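## Task

Scene 1: take the plate in bay 33 and put it in bay 22, then take the plate in bay 41 and put it in bay 31. Every plate not on the list must finish properly seated in the bay it belongs to. Each plate or block has to lie flat within the corner pieces of its bay, with its cut corner toward the back left. Some plates may currently be tilted or not lying flat.

## Robot and tools

ROBOT. One six-joint arm (FANUC CRX-5iA) carrying a two-finger Robotiq 140 gripper; there is only this one arm. The fingers point along the gripper's +z axis and close along its y axis. The reported end_effector_position is the spot between the pads when shut; closed fingertips stick out about 33 mm past it, open ones about 9 mm. Closing pushes the tips roughly 24 mm further from the arm, so keep that clearance above a surface before gripping. Joint ranges in rad: waist -3.491..3.491, shoulder -3.140..3.140, elbow -1.187..4.328, forearm roll -3.316..3.316, wrist pitch -3.140..3.140, wrist roll -3.927..3.927. Load limits: 152 N m for waist, shoulder, elbow; 38 N m for the three wrist joints (held weight counts).

FRAME. Results give the gripper pose in the scene frame: origin on the table top under the arm base, +z up, +y to the left when facing +x; position in metres, orientation as quaternion wxyz. The base may be slightly tilted, and the printed position gets less accurate at long reach.

DECK. Bay names are row then column: row 1 front, row 4 back; column 1 left, column 4 right (seen from the arm). Column 4 floors sit higher. All ware begins with its cut corner at back left. Scene 1 layout sheet: sealed 96-well plates in 11, 12, 32, 33, 41, 42, 43; other bays empty. Only camera images reveal where things really are.

execute_actions(actions). actions is a list of actions; each action is a table of 0 to 15 rows, each row one control step of 1/30 s; if fewer than 15 rows, the last row repeats to fill 15 steps. A row is 9 numbers, each in [-1, 1], in this order: dx, dy, dz, rx, ry, rz, position, force_limit, speed. The first six are an offset (not a pose) from the gripper's measured pose when that action began, expressed in the gripper's own axes; every row refers to that same starting pose, not to the row before. For a call's first action the start is the last pose reported. Scale: 1.0 equals 0.6 m of translation or 180 degrees; rx, ry, rz form a single rotation vector. position: +1 fully open (140 mm), about -0.8 pads touching, -1 keeps closing until blocked. force_limit: -1 about 14 N, 0 about 60 N, +1 about 107 N (for parts up to 40 mm wide). speed (finger gap rate): -1 about 30 mm/s, 0 about 140, +1 about 250. Each step the commanded pose is clipped to within 70 mm and 16 degrees of the measured one, so big offsets need several actions; after an action the arm goes no further than the last clipped pose. An empty list just returns state and images.

move(target, speed, stop_force, blocking). target is one 9-number row as above; its first six are an offset in gripper axes from the pose in the latest result that showed one. The gripper travels a straight line for 0.5 to 10 s (cut off at 10 s), turning the short way. speed: m/s, 0.002 to 0.5, default 0.25; turning up to twice that in rad/s. Finger values are sent at the start. stop_force: optional, 20 to 80 N, not allowed in the first 0.2 s; the path ends when push opposing the motion rises by that much for 2 steps, then the arm backs off 2 steps and holds. It is estimated from joint torques, along the line to target in the starting gripper axes, so it is unreliable on rotating moves and absent near stretched poses; pressing can briefly exceed it. Omit it when leaving a contact. blocking=false returns after 0.5 s while motion continues (not combinable with stop_force); use wait(0) to poll or stop to brake; other motion commands are refused until it ends. The move: line reports the ending (done, off_target, moving, held, fault, contact) and limits (paced = pose clipped; held = some steps blocked, after which motion may spurt fast), plus distance from target.

wait(seconds): 0 to 10, holds the last command; returns early if a move ends. stop(): brakes a running move; fingers continue. zoom_image(camera, region): region [x0, y0, x1, y1] in pixels, at most 504 by 504. Cameras: cam_head_left, cam_head_right, cam_high, cam_low (672x504), cam_wrist (504x504 fisheye). Calibration K and T_world_to_cam are given per camera and may be a few degrees and millimetres off. read_manual(section): only "licences". finished_scene(scene): 1 or 2, ends that scene for good and starts the next, whose task appears in its result.

RESULTS. object_status: 0 moving, 1 blocked while opening, 2 blocked while closing (a grasp), 3 reached target or pads met. Confirm 2 after closing with -1. To squeeze harder while at 2, raise force_limit and change position slightly (-1 to -0.98). position_measured counts run from 3 (open) to 230 (pads meet). Hand target shows where the controller is heading. A pose unreachable line means the clearance check altered or blocked the command. Flange force is an approximate external load including held weight.

AVOID. The arm is stiff: aiming even slightly past a firm contact, or touching fast, can trigger a fault. A torque reaching a joint limit, or 150 N of outside force, halts the arm for 10 s and drops the rest of the call. Holding loads heats motors; a MOTOR HOT warning precedes a forced brake stop. Do not drop, slam or hard-push ware, and never let anything leave the table. Parts may be tugged or nudged occasionally. At the end, release every plate so it stays seated unaided, and move the gripper away.

Each tool is called after "Emit:" as name(argument=value, ...), one argument or row to a line, values as JSON.

## Session

Emit:
execute_actions(
  actions=[],
)

Scene clock: 0.00 s.
end_effector_position=(+0.5021, +0.0501, +0.4302) position_measured=3 object_status=3 end_effector_quat_wxyz=(-0.002, +0.999, +0.051, -0.004)
Joint positions: [ 0.261  0.134  0.221 -0.001 -1.654  1.311]
Joint velocities: [-0.    -0.001 -0.001 -0.     0.     0.   ]
Flange force (N, the push that the arm receives, along the gripper's own x y z axes): no reading
Hand target: +0.502, +0.050, +0.430; -0.002, +0.999, +0.051, -0.004

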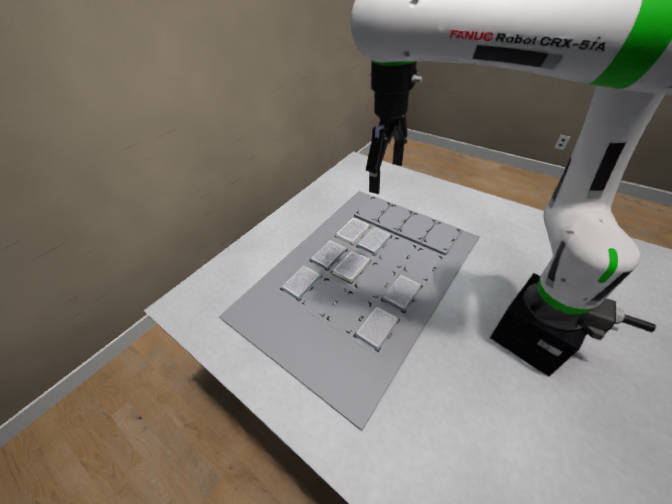

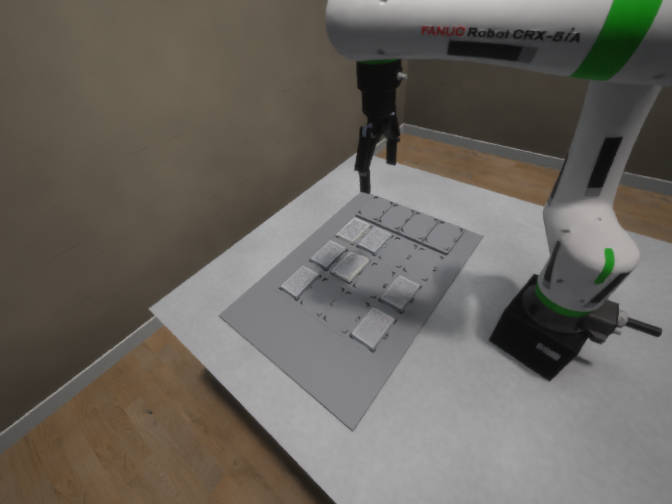

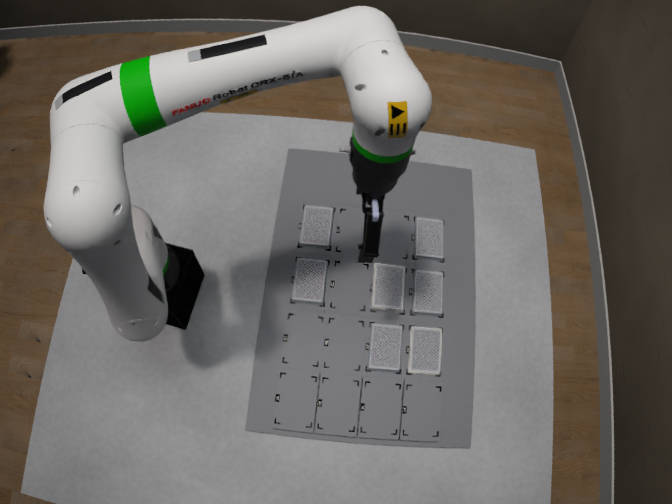

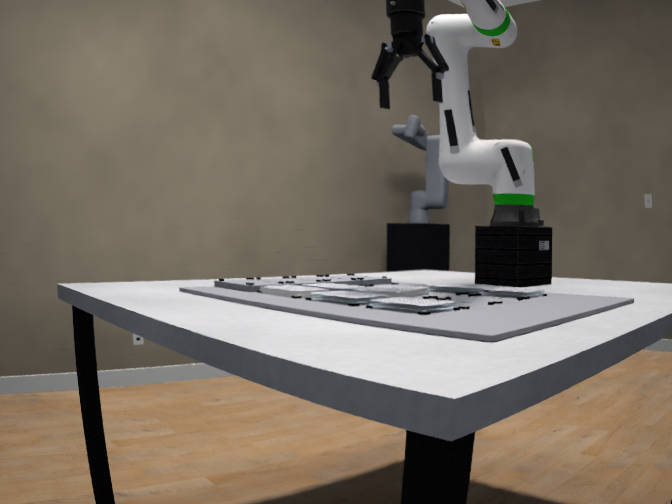

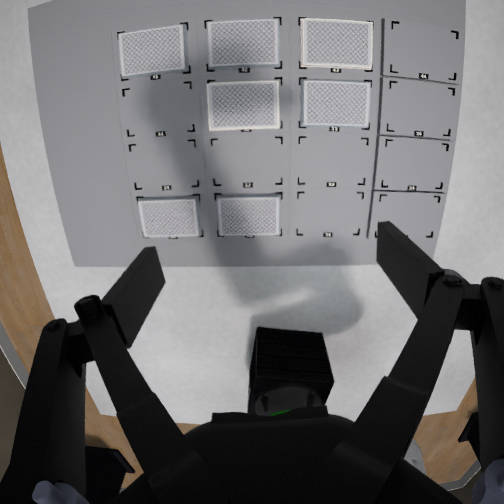

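Emit:
zoom_image(
  camera="cam_wrist",
  region=[100, 0, 400, 250],
)

Emit:
zoom_image(
  camera="cam_high",
  region=[260, 190, 480, 400],
)

Emit:
zoom_image(
  camera="cam_low",
  region=[200, 260, 560, 330],
)

Region (100, 0, 400, 250) of cam_wrist's 504x504 image, scaled by 1.680, with more detail than that image has.

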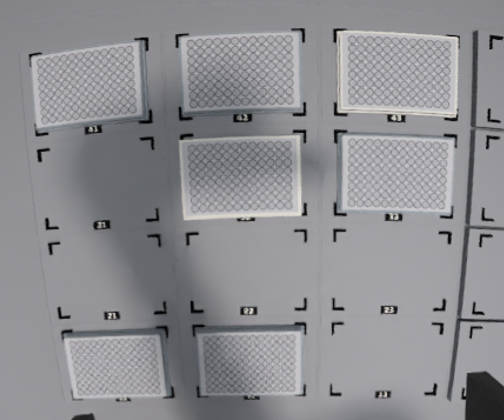

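Region (260, 190, 480, 400) of cam_high's 672x504 image, scaled by 2.291, with more detail than that image has; it fills the top 481 rows of this view, and the rest is white.

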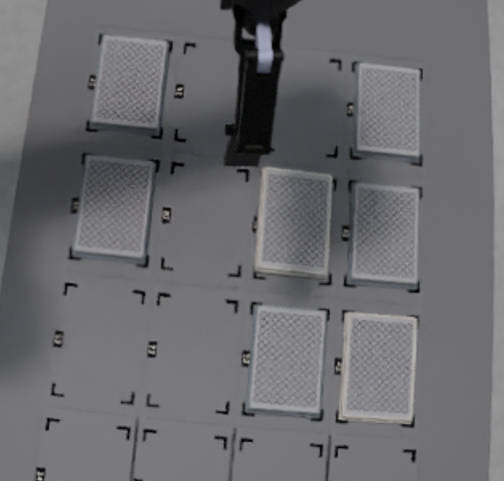

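Region (200, 260, 560, 330) of cam_low's 672x504 image, scaled by 1.400, with more detail than that image has; it fills the top 98 rows of this view, and the rest is white.

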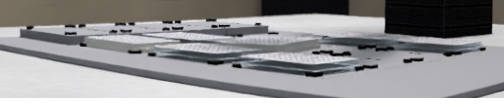

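Emit:
move(
  target=[0.1187,0.2317,0.58,0,0,0.042,1,-0.5,0],
)

Scene clock: 24.70 s.
end_effector_position=(+0.5828, -0.0811, +0.0810) position_measured=3 object_status=3 end_effector_quat_wxyz=(-0.001, +1.000, -0.015, -0.004)
Joint positions: [-0.018  0.575 -0.042 -0.001 -0.951  1.458]
Joint velocities: [-0.001  0.003  0.    -0.001  0.001  0.001]
Flange force (N, the push that the arm receives, along the gripper's own x y z axes): [1.7 0.7 2.3]
Hand target: +0.583, -0.081, +0.081; -0.001, +1.000, -0.015, -0.004
Off the commanded pose: 0.002 m, 0 deg.
move: done
camera_calibration (this result's frames):
cam_wrist: T_world_to_cam=[[-0.18118, -0.982602, -0.0408395, 0.0380102], [-0.881172, 0.143758, 0.450411, 0.490155], [-0.436704, 0.117592, -0.891887, 0.51634], [0, 0, 0, 1]] pos_world=[0.664285, -0.0938324, 0.241298]

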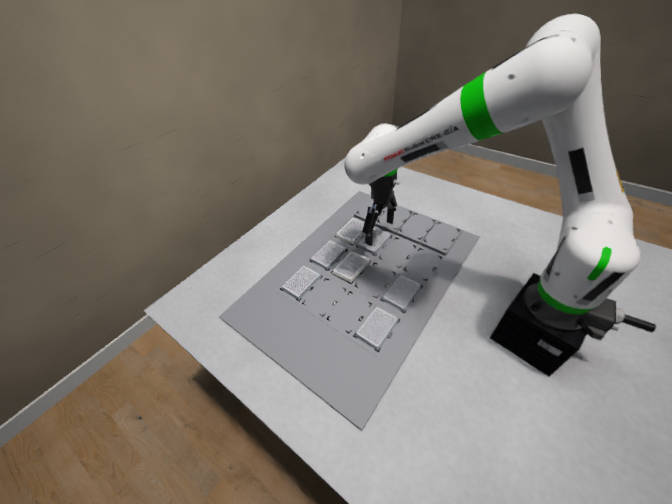

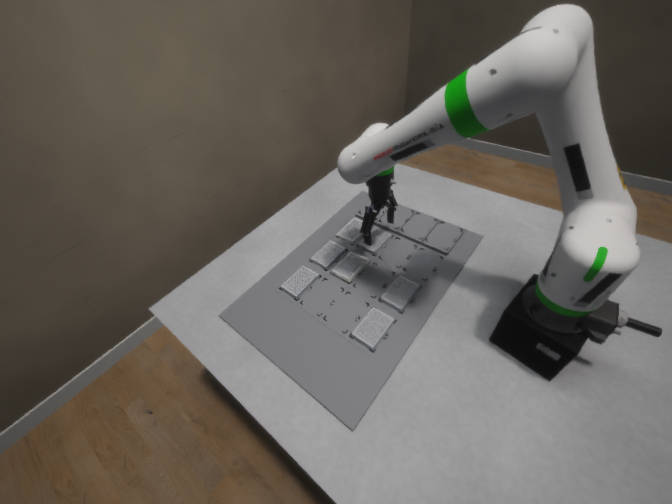

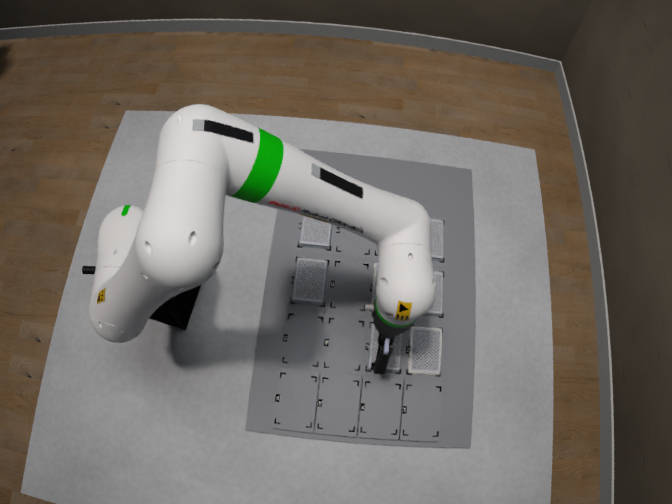

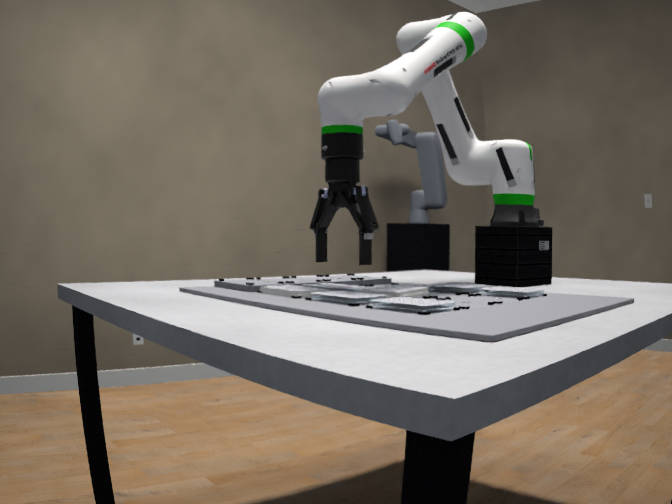

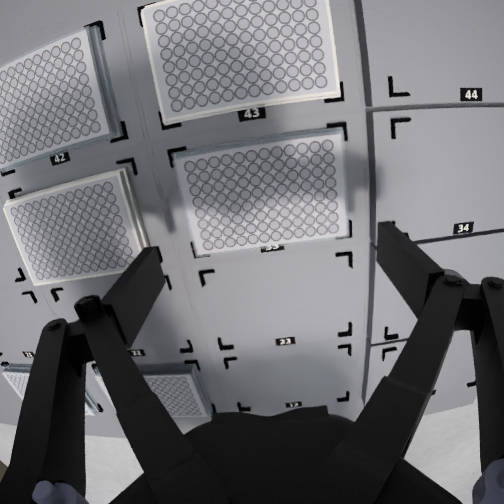

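Emit:
move(
  target=[0.025,0.003,0.065,0,0,0,1,-0.5,0],
  speed=0.08,
)

Scene clock: 30.07 s.
end_effector_position=(+0.5972, -0.0834, +0.0419) position_measured=3 object_status=3 end_effector_quat_wxyz=(-0.001, +1.000, -0.015, -0.004)
Joint positions: [-0.024  0.662 -0.008 -0.001 -0.898  1.464]
Joint velocities: [-0.     0.004  0.003 -0.     0.001  0.001]
Flange force (N, the push that the arm receives, along the gripper's own x y z axes): [5.4 1.2 3.1]
Hand target: +0.597, -0.083, +0.042; -0.001, +1.000, -0.015, -0.004
Off the commanded pose: 0.000 m, 0 deg.
move: done
camera_calibration (this result's frames):
cam_wrist: T_world_to_cam=[[-0.181231, -0.982594, -0.0407959, 0.036855], [-0.881179, 0.143827, 0.450374, 0.520785], [-0.436667, 0.11757, -0.891907, 0.488036], [0, 0, 0, 1]] pos_world=[0.678694, -0.0960681, 0.202239]

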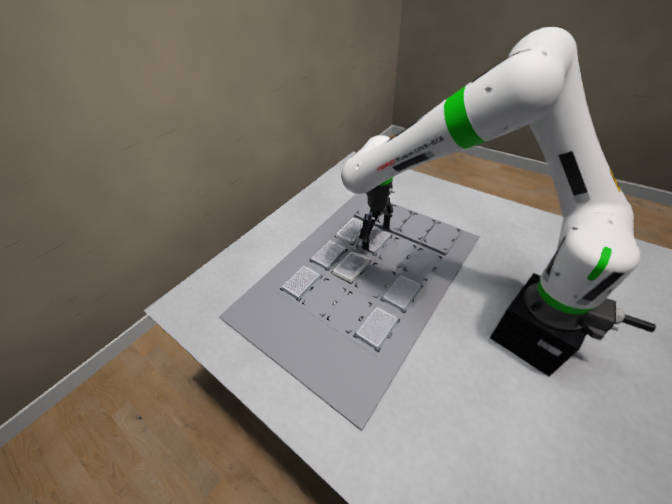

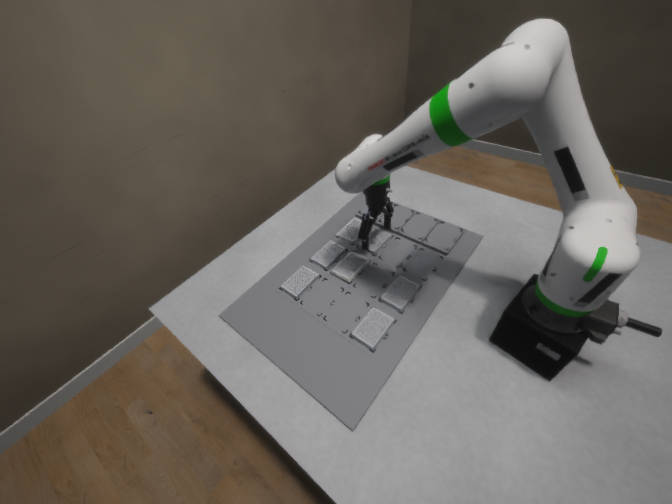

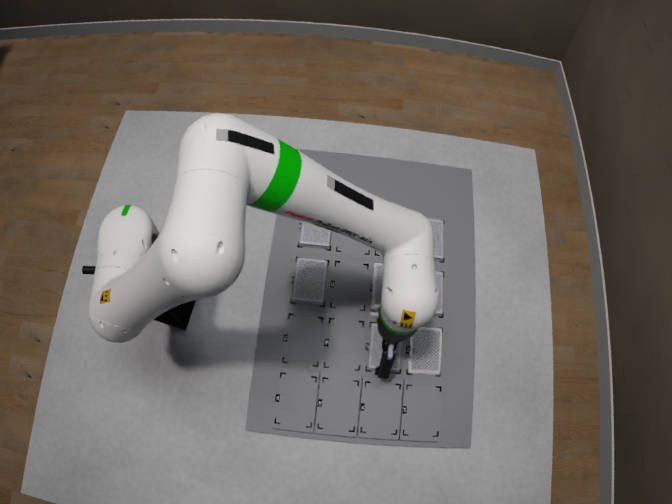

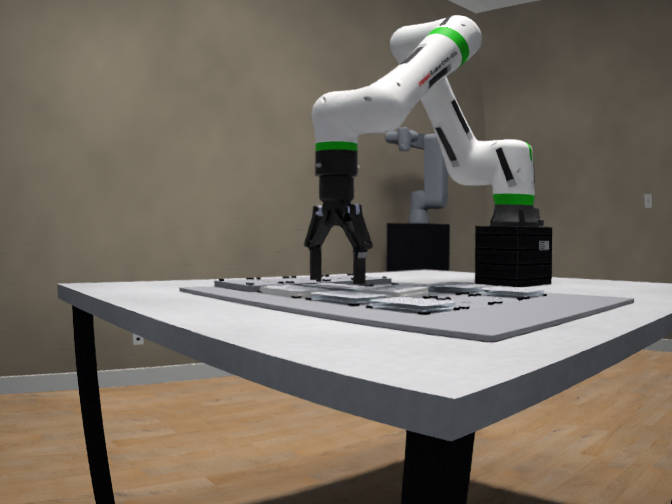

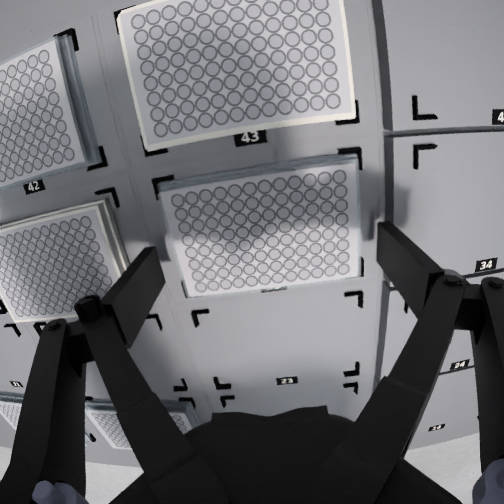

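Emit:
move(
  target=[0.008,-0.002,0.027,0,0,0,0.95,-0.5,0],
  speed=0.01,
  stop_force=20,
)

Emit:
zoom_image(
  camera="cam_low",
  region=[250, 240, 430, 320],
)

Scene clock: 40.20 s.
end_effector_position=(+0.6018, -0.0823, +0.0257) position_measured=9 object_status=3 end_effector_quat_wxyz=(-0.001, +1.000, -0.015, -0.004)
Joint positions: [-0.023  0.695  0.003 -0.001 -0.875  1.463]
Joint velocities: [ 0.     0.003  0.001 -0.     0.002 -0.001]
Flange force (N, the push that the arm receives, along the gripper's own x y z axes): [8.6 1.3 3.1]
Hand target: +0.602, -0.082, +0.026; -0.001, +1.000, -0.015, -0.004
Off the commanded pose: 0.000 m, 0 deg.
move: done
camera_calibration (this result's frames):
cam_wrist: T_world_to_cam=[[-0.181248, -0.982591, -0.0407832, 0.0380808], [-0.881179, 0.143849, 0.450368, 0.531985], [-0.436661, 0.117566, -0.891911, 0.475501], [0, 0, 0, 1]] pos_world=[0.683309, -0.09501, 0.186069]

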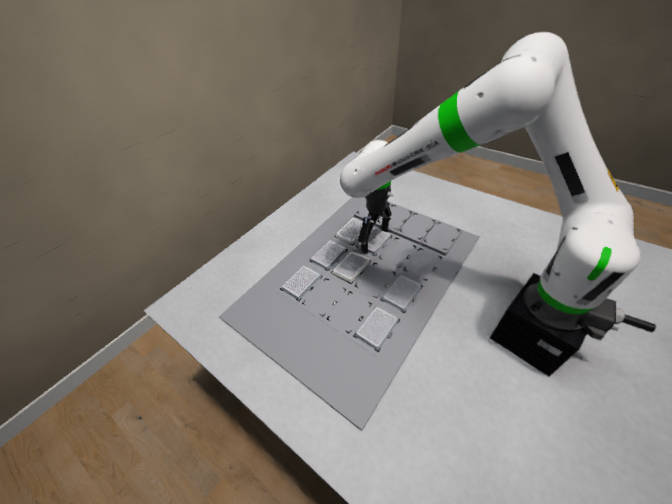

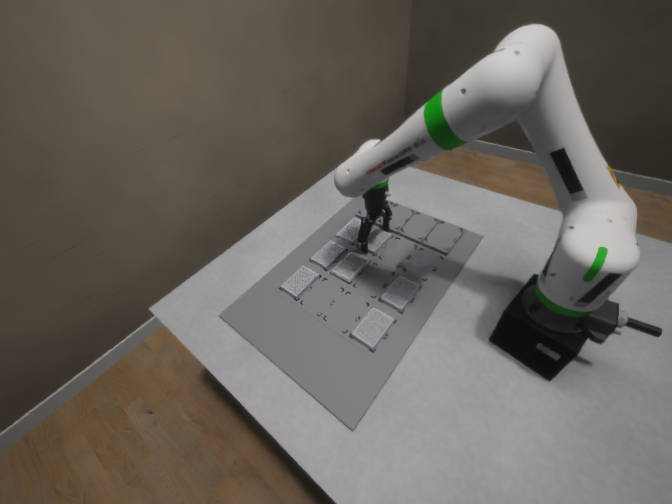

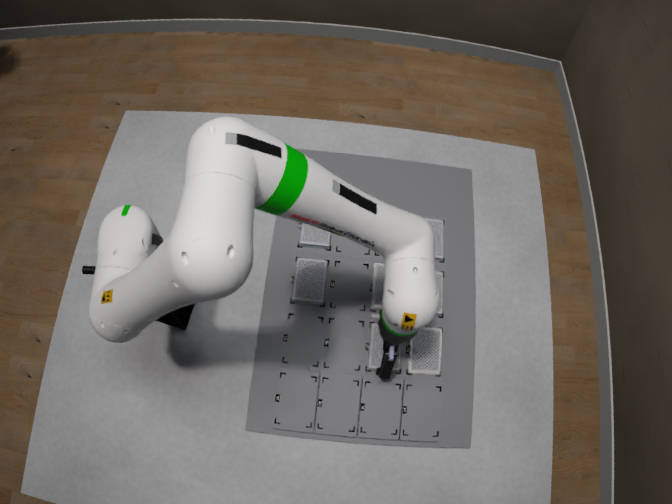

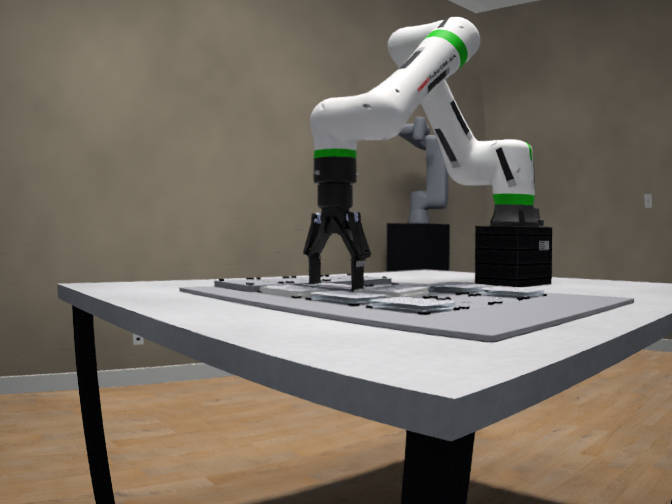

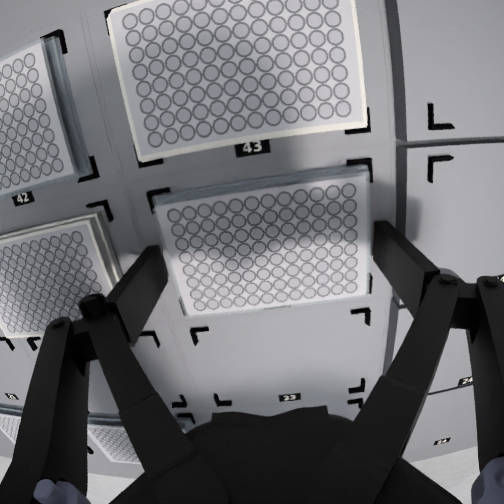

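Region (250, 240, 430, 320) of cam_low's 672x504 image, scaled by 2.800, with more detail than that image has.

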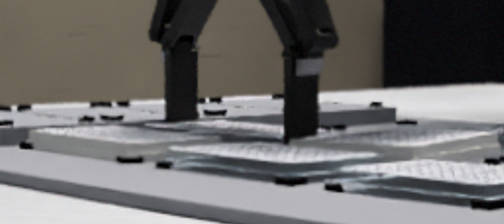

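Probing for the floor height.

Emit:
move(
  target=[0,0,0.025,0,0,0,0.95,-0.5,0],
  speed=0.003,
  stop_force=20,
)

Scene clock: 46.13 s.
end_effector_position=(+0.6018, -0.0823, +0.0210) position_measured=9 object_status=3 end_effector_quat_wxyz=(-0.001, +1.000, -0.015, -0.004)
Joint positions: [-0.023  0.703  0.002 -0.001 -0.867  1.463]
Joint velocities: [-0.    -0.001  0.    -0.    -0.003 -0.001]
Flange force (N, the push that the arm receives, along the gripper's own x y z axes): [-6.1 -3.5 -29.6]
Hand target: +0.602, -0.082, +0.021; -0.001, +1.000, -0.015, -0.004
Off the commanded pose: 0.010 m, 0 deg.
move: contact
camera_calibration (this result's frames):
cam_wrist: T_world_to_cam=[[-0.181226, -0.982595, -0.040804, 0.0379069], [-0.881231, 0.143833, 0.450272, 0.534179], [-0.436566, 0.117559, -0.891959, 0.471172], [0, 0, 0, 1]] pos_world=[0.683302, -0.0949757, 0.181287]

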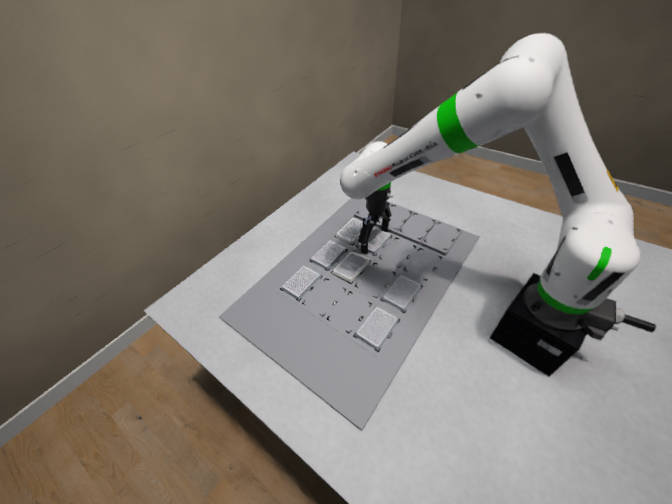

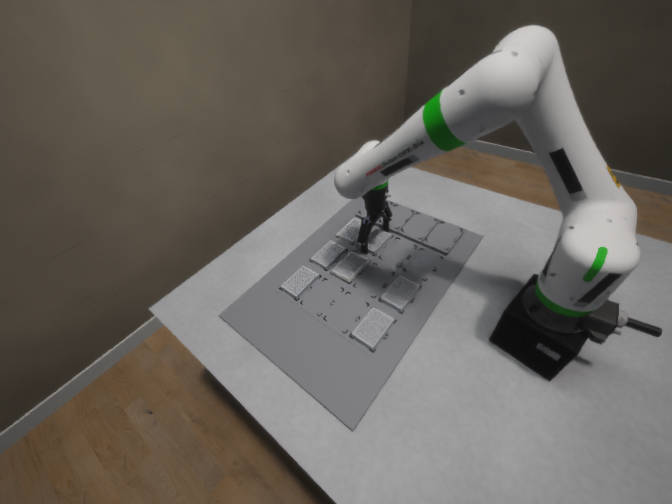

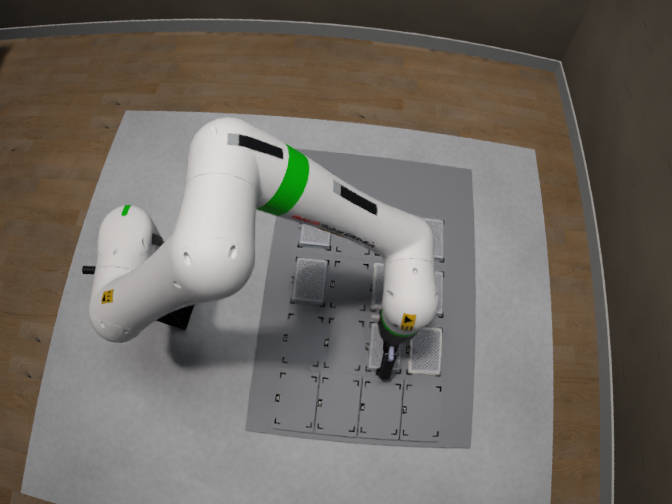

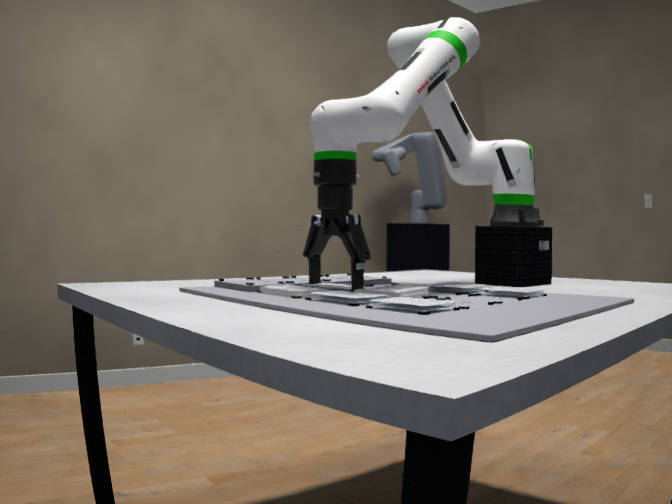

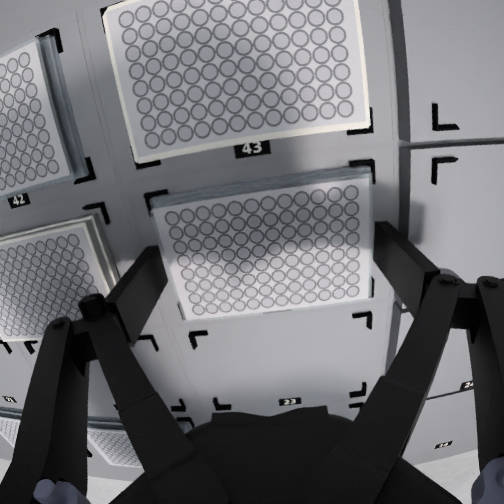

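Emit:
execute_actions(
  actions=[
    [[0,0,-0.015,0,0,0,0.95,-0.4,-1]],
    [[0,0,0,0,0,0,-1,-0.4,-1]],
    [[0,0,0,0,0,0,-1,-0.4,-1]],
  ],
)

Emit:
move(
  target=[0,0,-0.05,0,0,0,-1,-0.4,-1],
  speed=0.04,
)

Scene clock: 53.80 s.
end_effector_position=(+0.6020, -0.0823, +0.0301) position_measured=35 object_status=2 end_effector_quat_wxyz=(-0.001, +1.000, -0.015, -0.004)
Joint positions: [-0.023  0.689  0.005 -0.001 -0.883  1.463]
Joint velocities: [ 0.     0.002  0.     0.    -0.     0.003]
Flange force (N, the push that the arm receives, along the gripper's own x y z axes): [-6.5 1.2 -58.8]
Flange force at the end of the 1st action (N, along the gripper's axes at the end of the call): [6.5 0.9 1.6]
Flange force at the end of the 2nd action (N, along the gripper's axes at the end of the call): [3.5 8.4 -22.2]
Hand target: +0.602, -0.082, +0.030; -0.001, +1.000, -0.015, -0.004
Off the commanded pose: 0.000 m, 0 deg.
camera_calibration (this result's frames):
cam_wrist: T_world_to_cam=[[-0.181056, -0.982631, -0.0406923, 0.0381501], [-0.881359, 0.143759, 0.450044, 0.53035], [-0.436378, 0.117348, -0.892079, 0.479342], [0, 0, 0, 1]] pos_world=[0.68351, -0.0950047, 0.190482]

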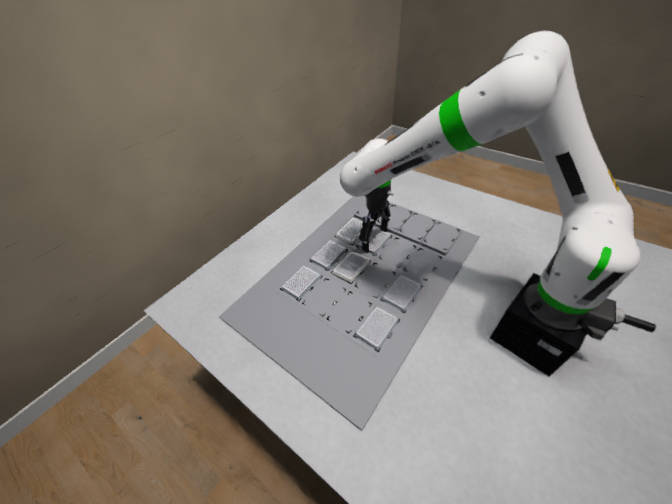

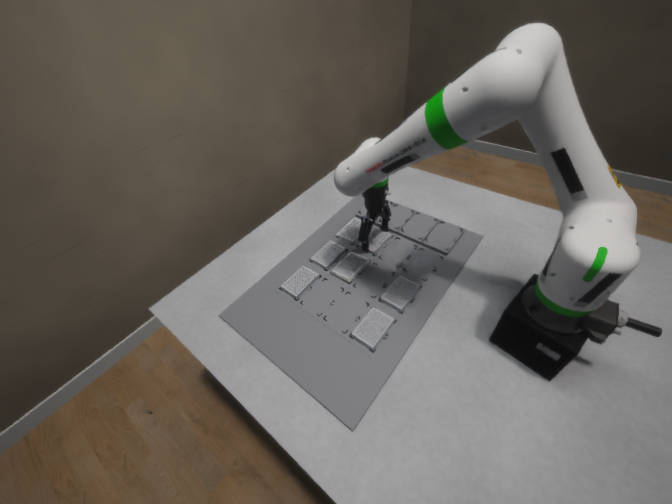

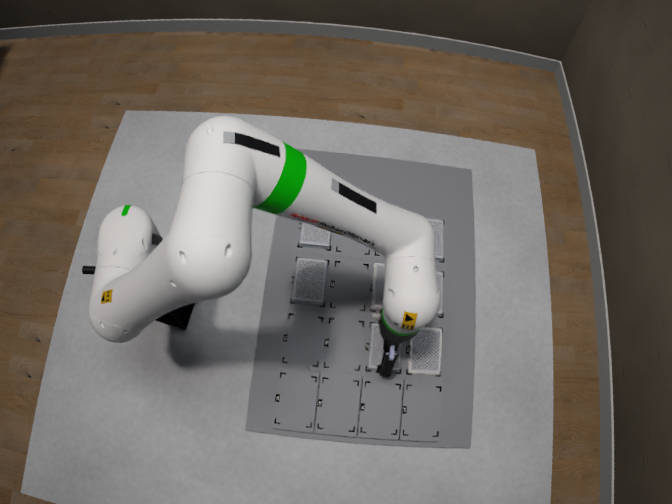

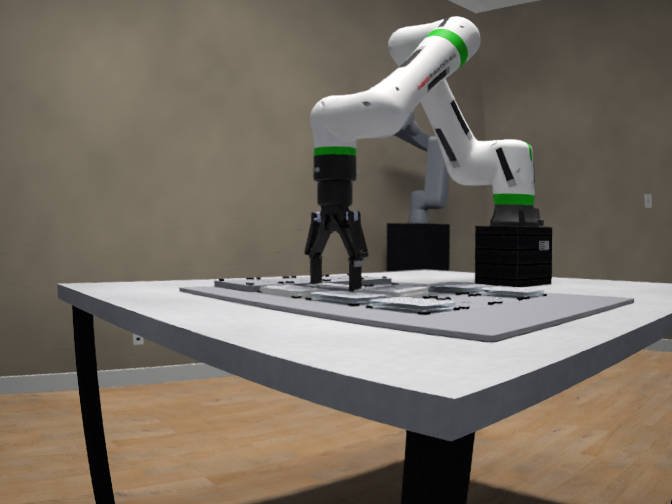

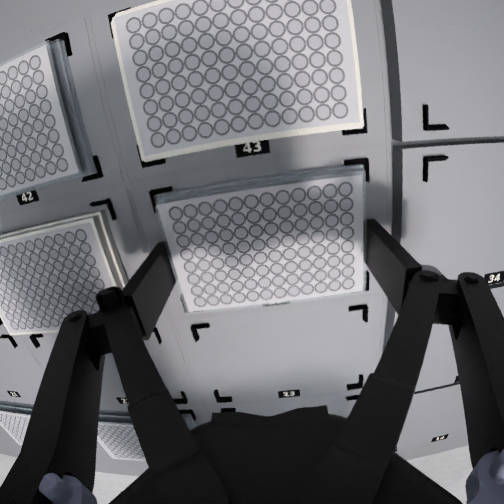

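Scene clock: 54.87 s.
end_effector_position=(+0.6024, -0.0824, +0.0600) position_measured=37 object_status=2 end_effector_quat_wxyz=(-0.001, +1.000, -0.015, -0.004)
Joint positions: [-0.023  0.644  0.015 -0.001 -0.937  1.463]
Joint velocities: [ 0.    -0.002  0.002 -0.002 -0.002 -0.001]
Flange force (N, the push that the arm receives, along the gripper's own x y z axes): [3.9 1.1 1.8]
Hand target: +0.602, -0.082, +0.060; -0.001, +1.000, -0.015, -0.004
Off the commanded pose: 0.000 m, 0 deg.
move: done
camera_calibration (this result's frames):
cam_wrist: T_world_to_cam=[[-0.181015, -0.982638, -0.0406942, 0.0393557], [-0.881361, 0.14372, 0.450053, 0.517202], [-0.436391, 0.117333, -0.892074, 0.506176], [0, 0, 0, 1]] pos_world=[0.683856, -0.0950509, 0.220379]

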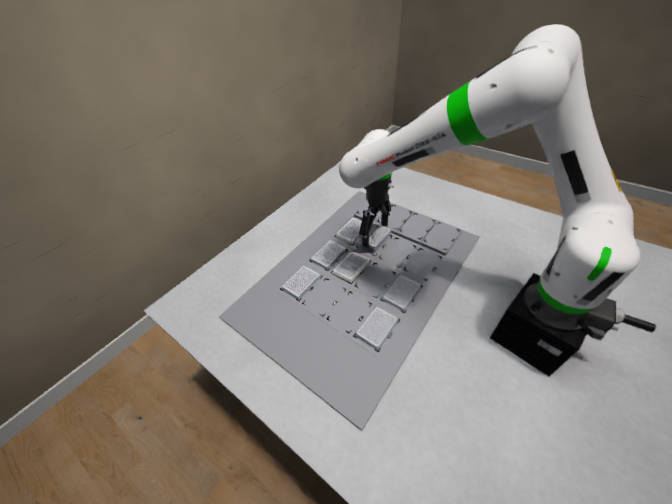

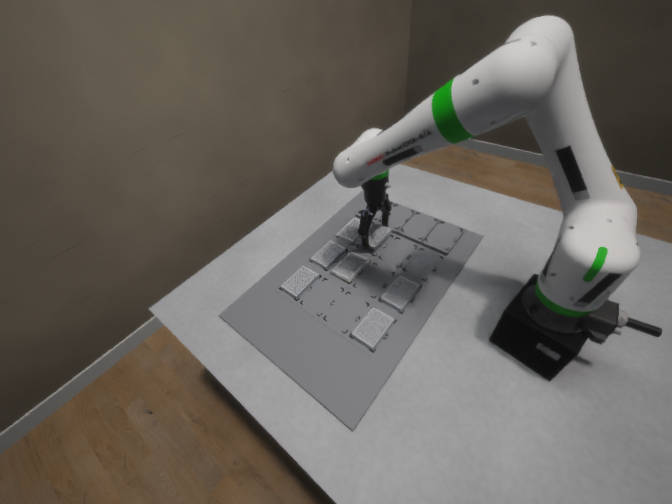

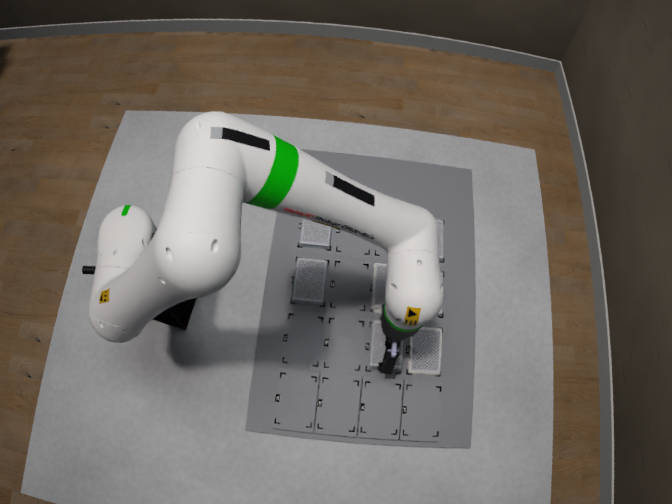

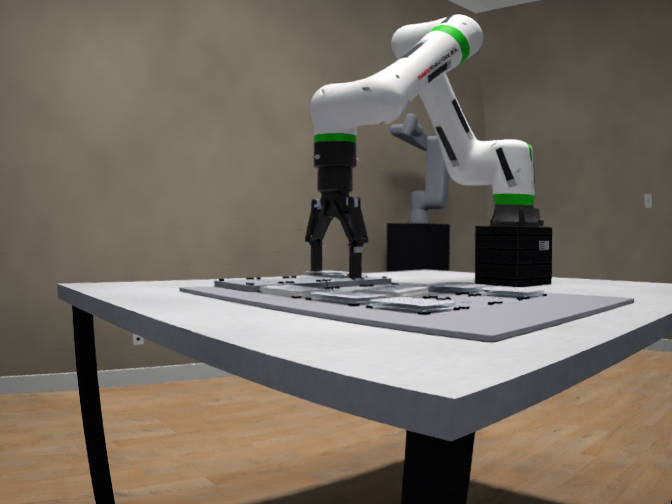

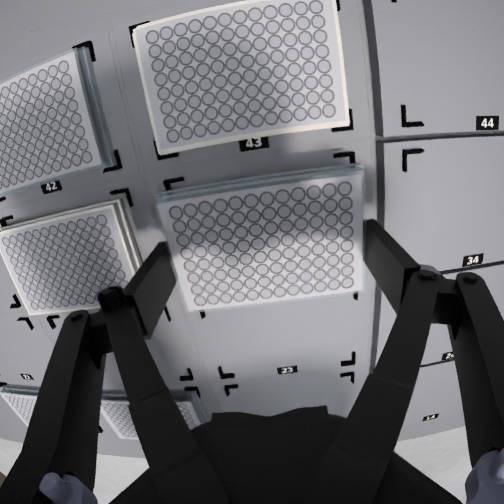

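Emit:
zoom_image(
  camera="cam_wrist",
  region=[90, 90, 430, 230],
)

Emit:
move(
  target=[-0.178,-0.273,0.0015,0,0,0,-1,-0.4,-1],
  speed=0.15,
)

Emit:
zoom_image(
  camera="cam_wrist",
  region=[90, 90, 430, 230],
)

Region (90, 90, 430, 230) of cam_wrist's 504x504 image, scaled by 1.482, with more detail than that image has; it fills the top 208 rows of this view, and the rest is white.

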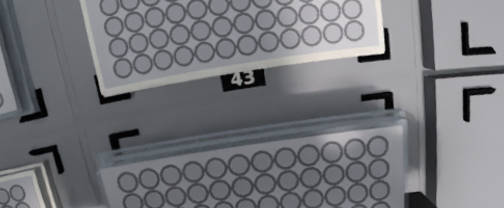

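Scene clock: 65.23 s.
end_effector_position=(+0.5008, +0.0851, +0.0605) position_measured=37 object_status=2 end_effector_quat_wxyz=(-0.002, +1.000, -0.015, -0.004)
Joint positions: [ 0.324  0.45  -0.307 -0.001 -0.81   1.116]
Joint velocities: [ 0.003 -0.002 -0.001 -0.001  0.001 -0.003]
Flange force (N, the push that the arm receives, along the gripper's own x y z axes): [6.4 0.7 1.5]
Hand target: +0.501, +0.085, +0.061; -0.002, +1.000, -0.015, -0.004
Off the commanded pose: 0.001 m, 0 deg.
move: done
camera_calibration (this result's frames):
cam_wrist: T_world_to_cam=[[-0.181168, -0.982569, -0.0416682, 0.185738], [-0.881064, 0.143337, 0.450755, 0.403186], [-0.436926, 0.118375, -0.891675, 0.442801], [0, 0, 0, 1]] pos_world=[0.582354, 0.0722928, 0.220836]

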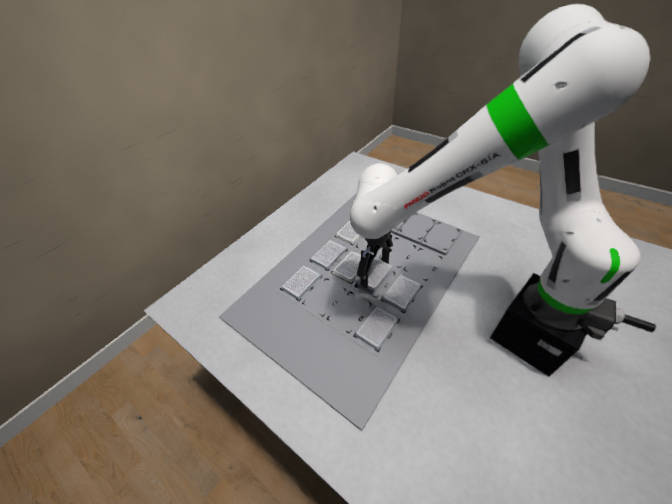

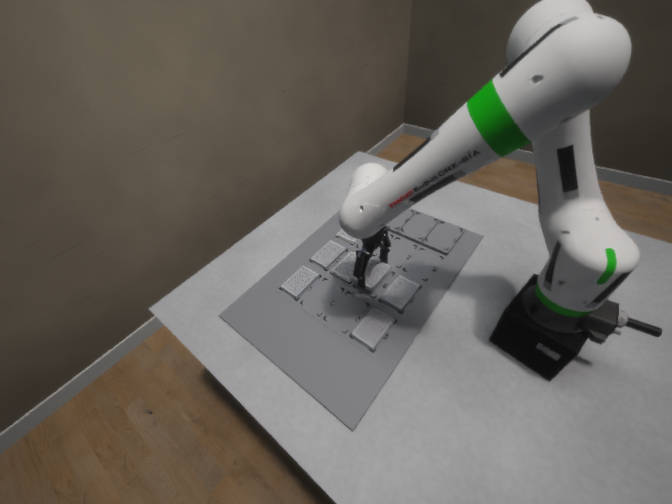

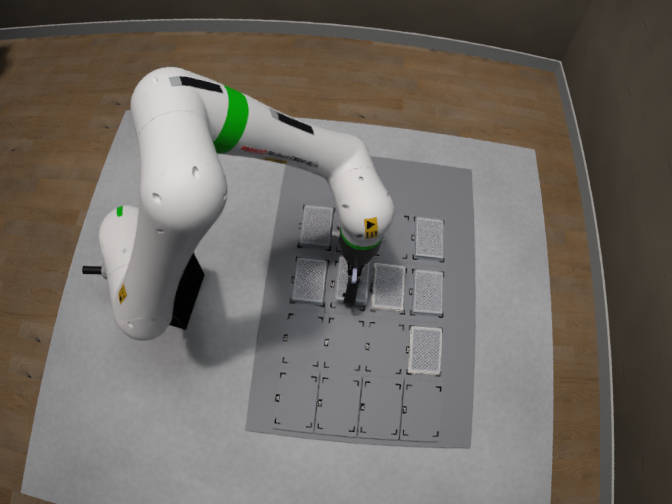

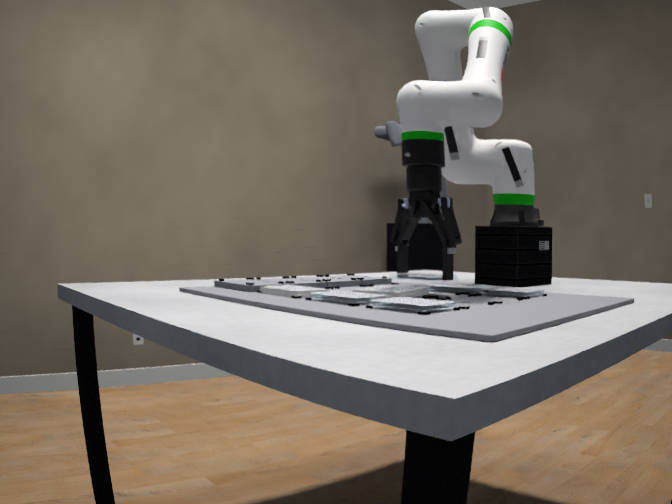

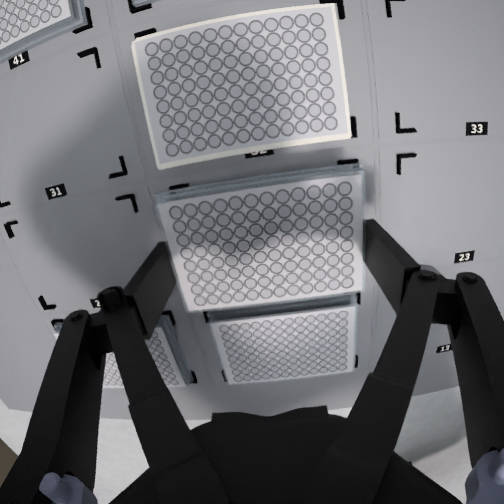

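Region (90, 90, 430, 230) of cam_wrist's 504x504 image, scaled by 1.482, with more detail than that image has; it fills the top 208 rows of this view, and the rest is white.

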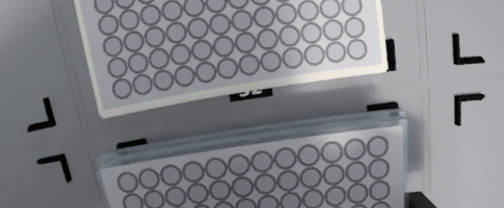

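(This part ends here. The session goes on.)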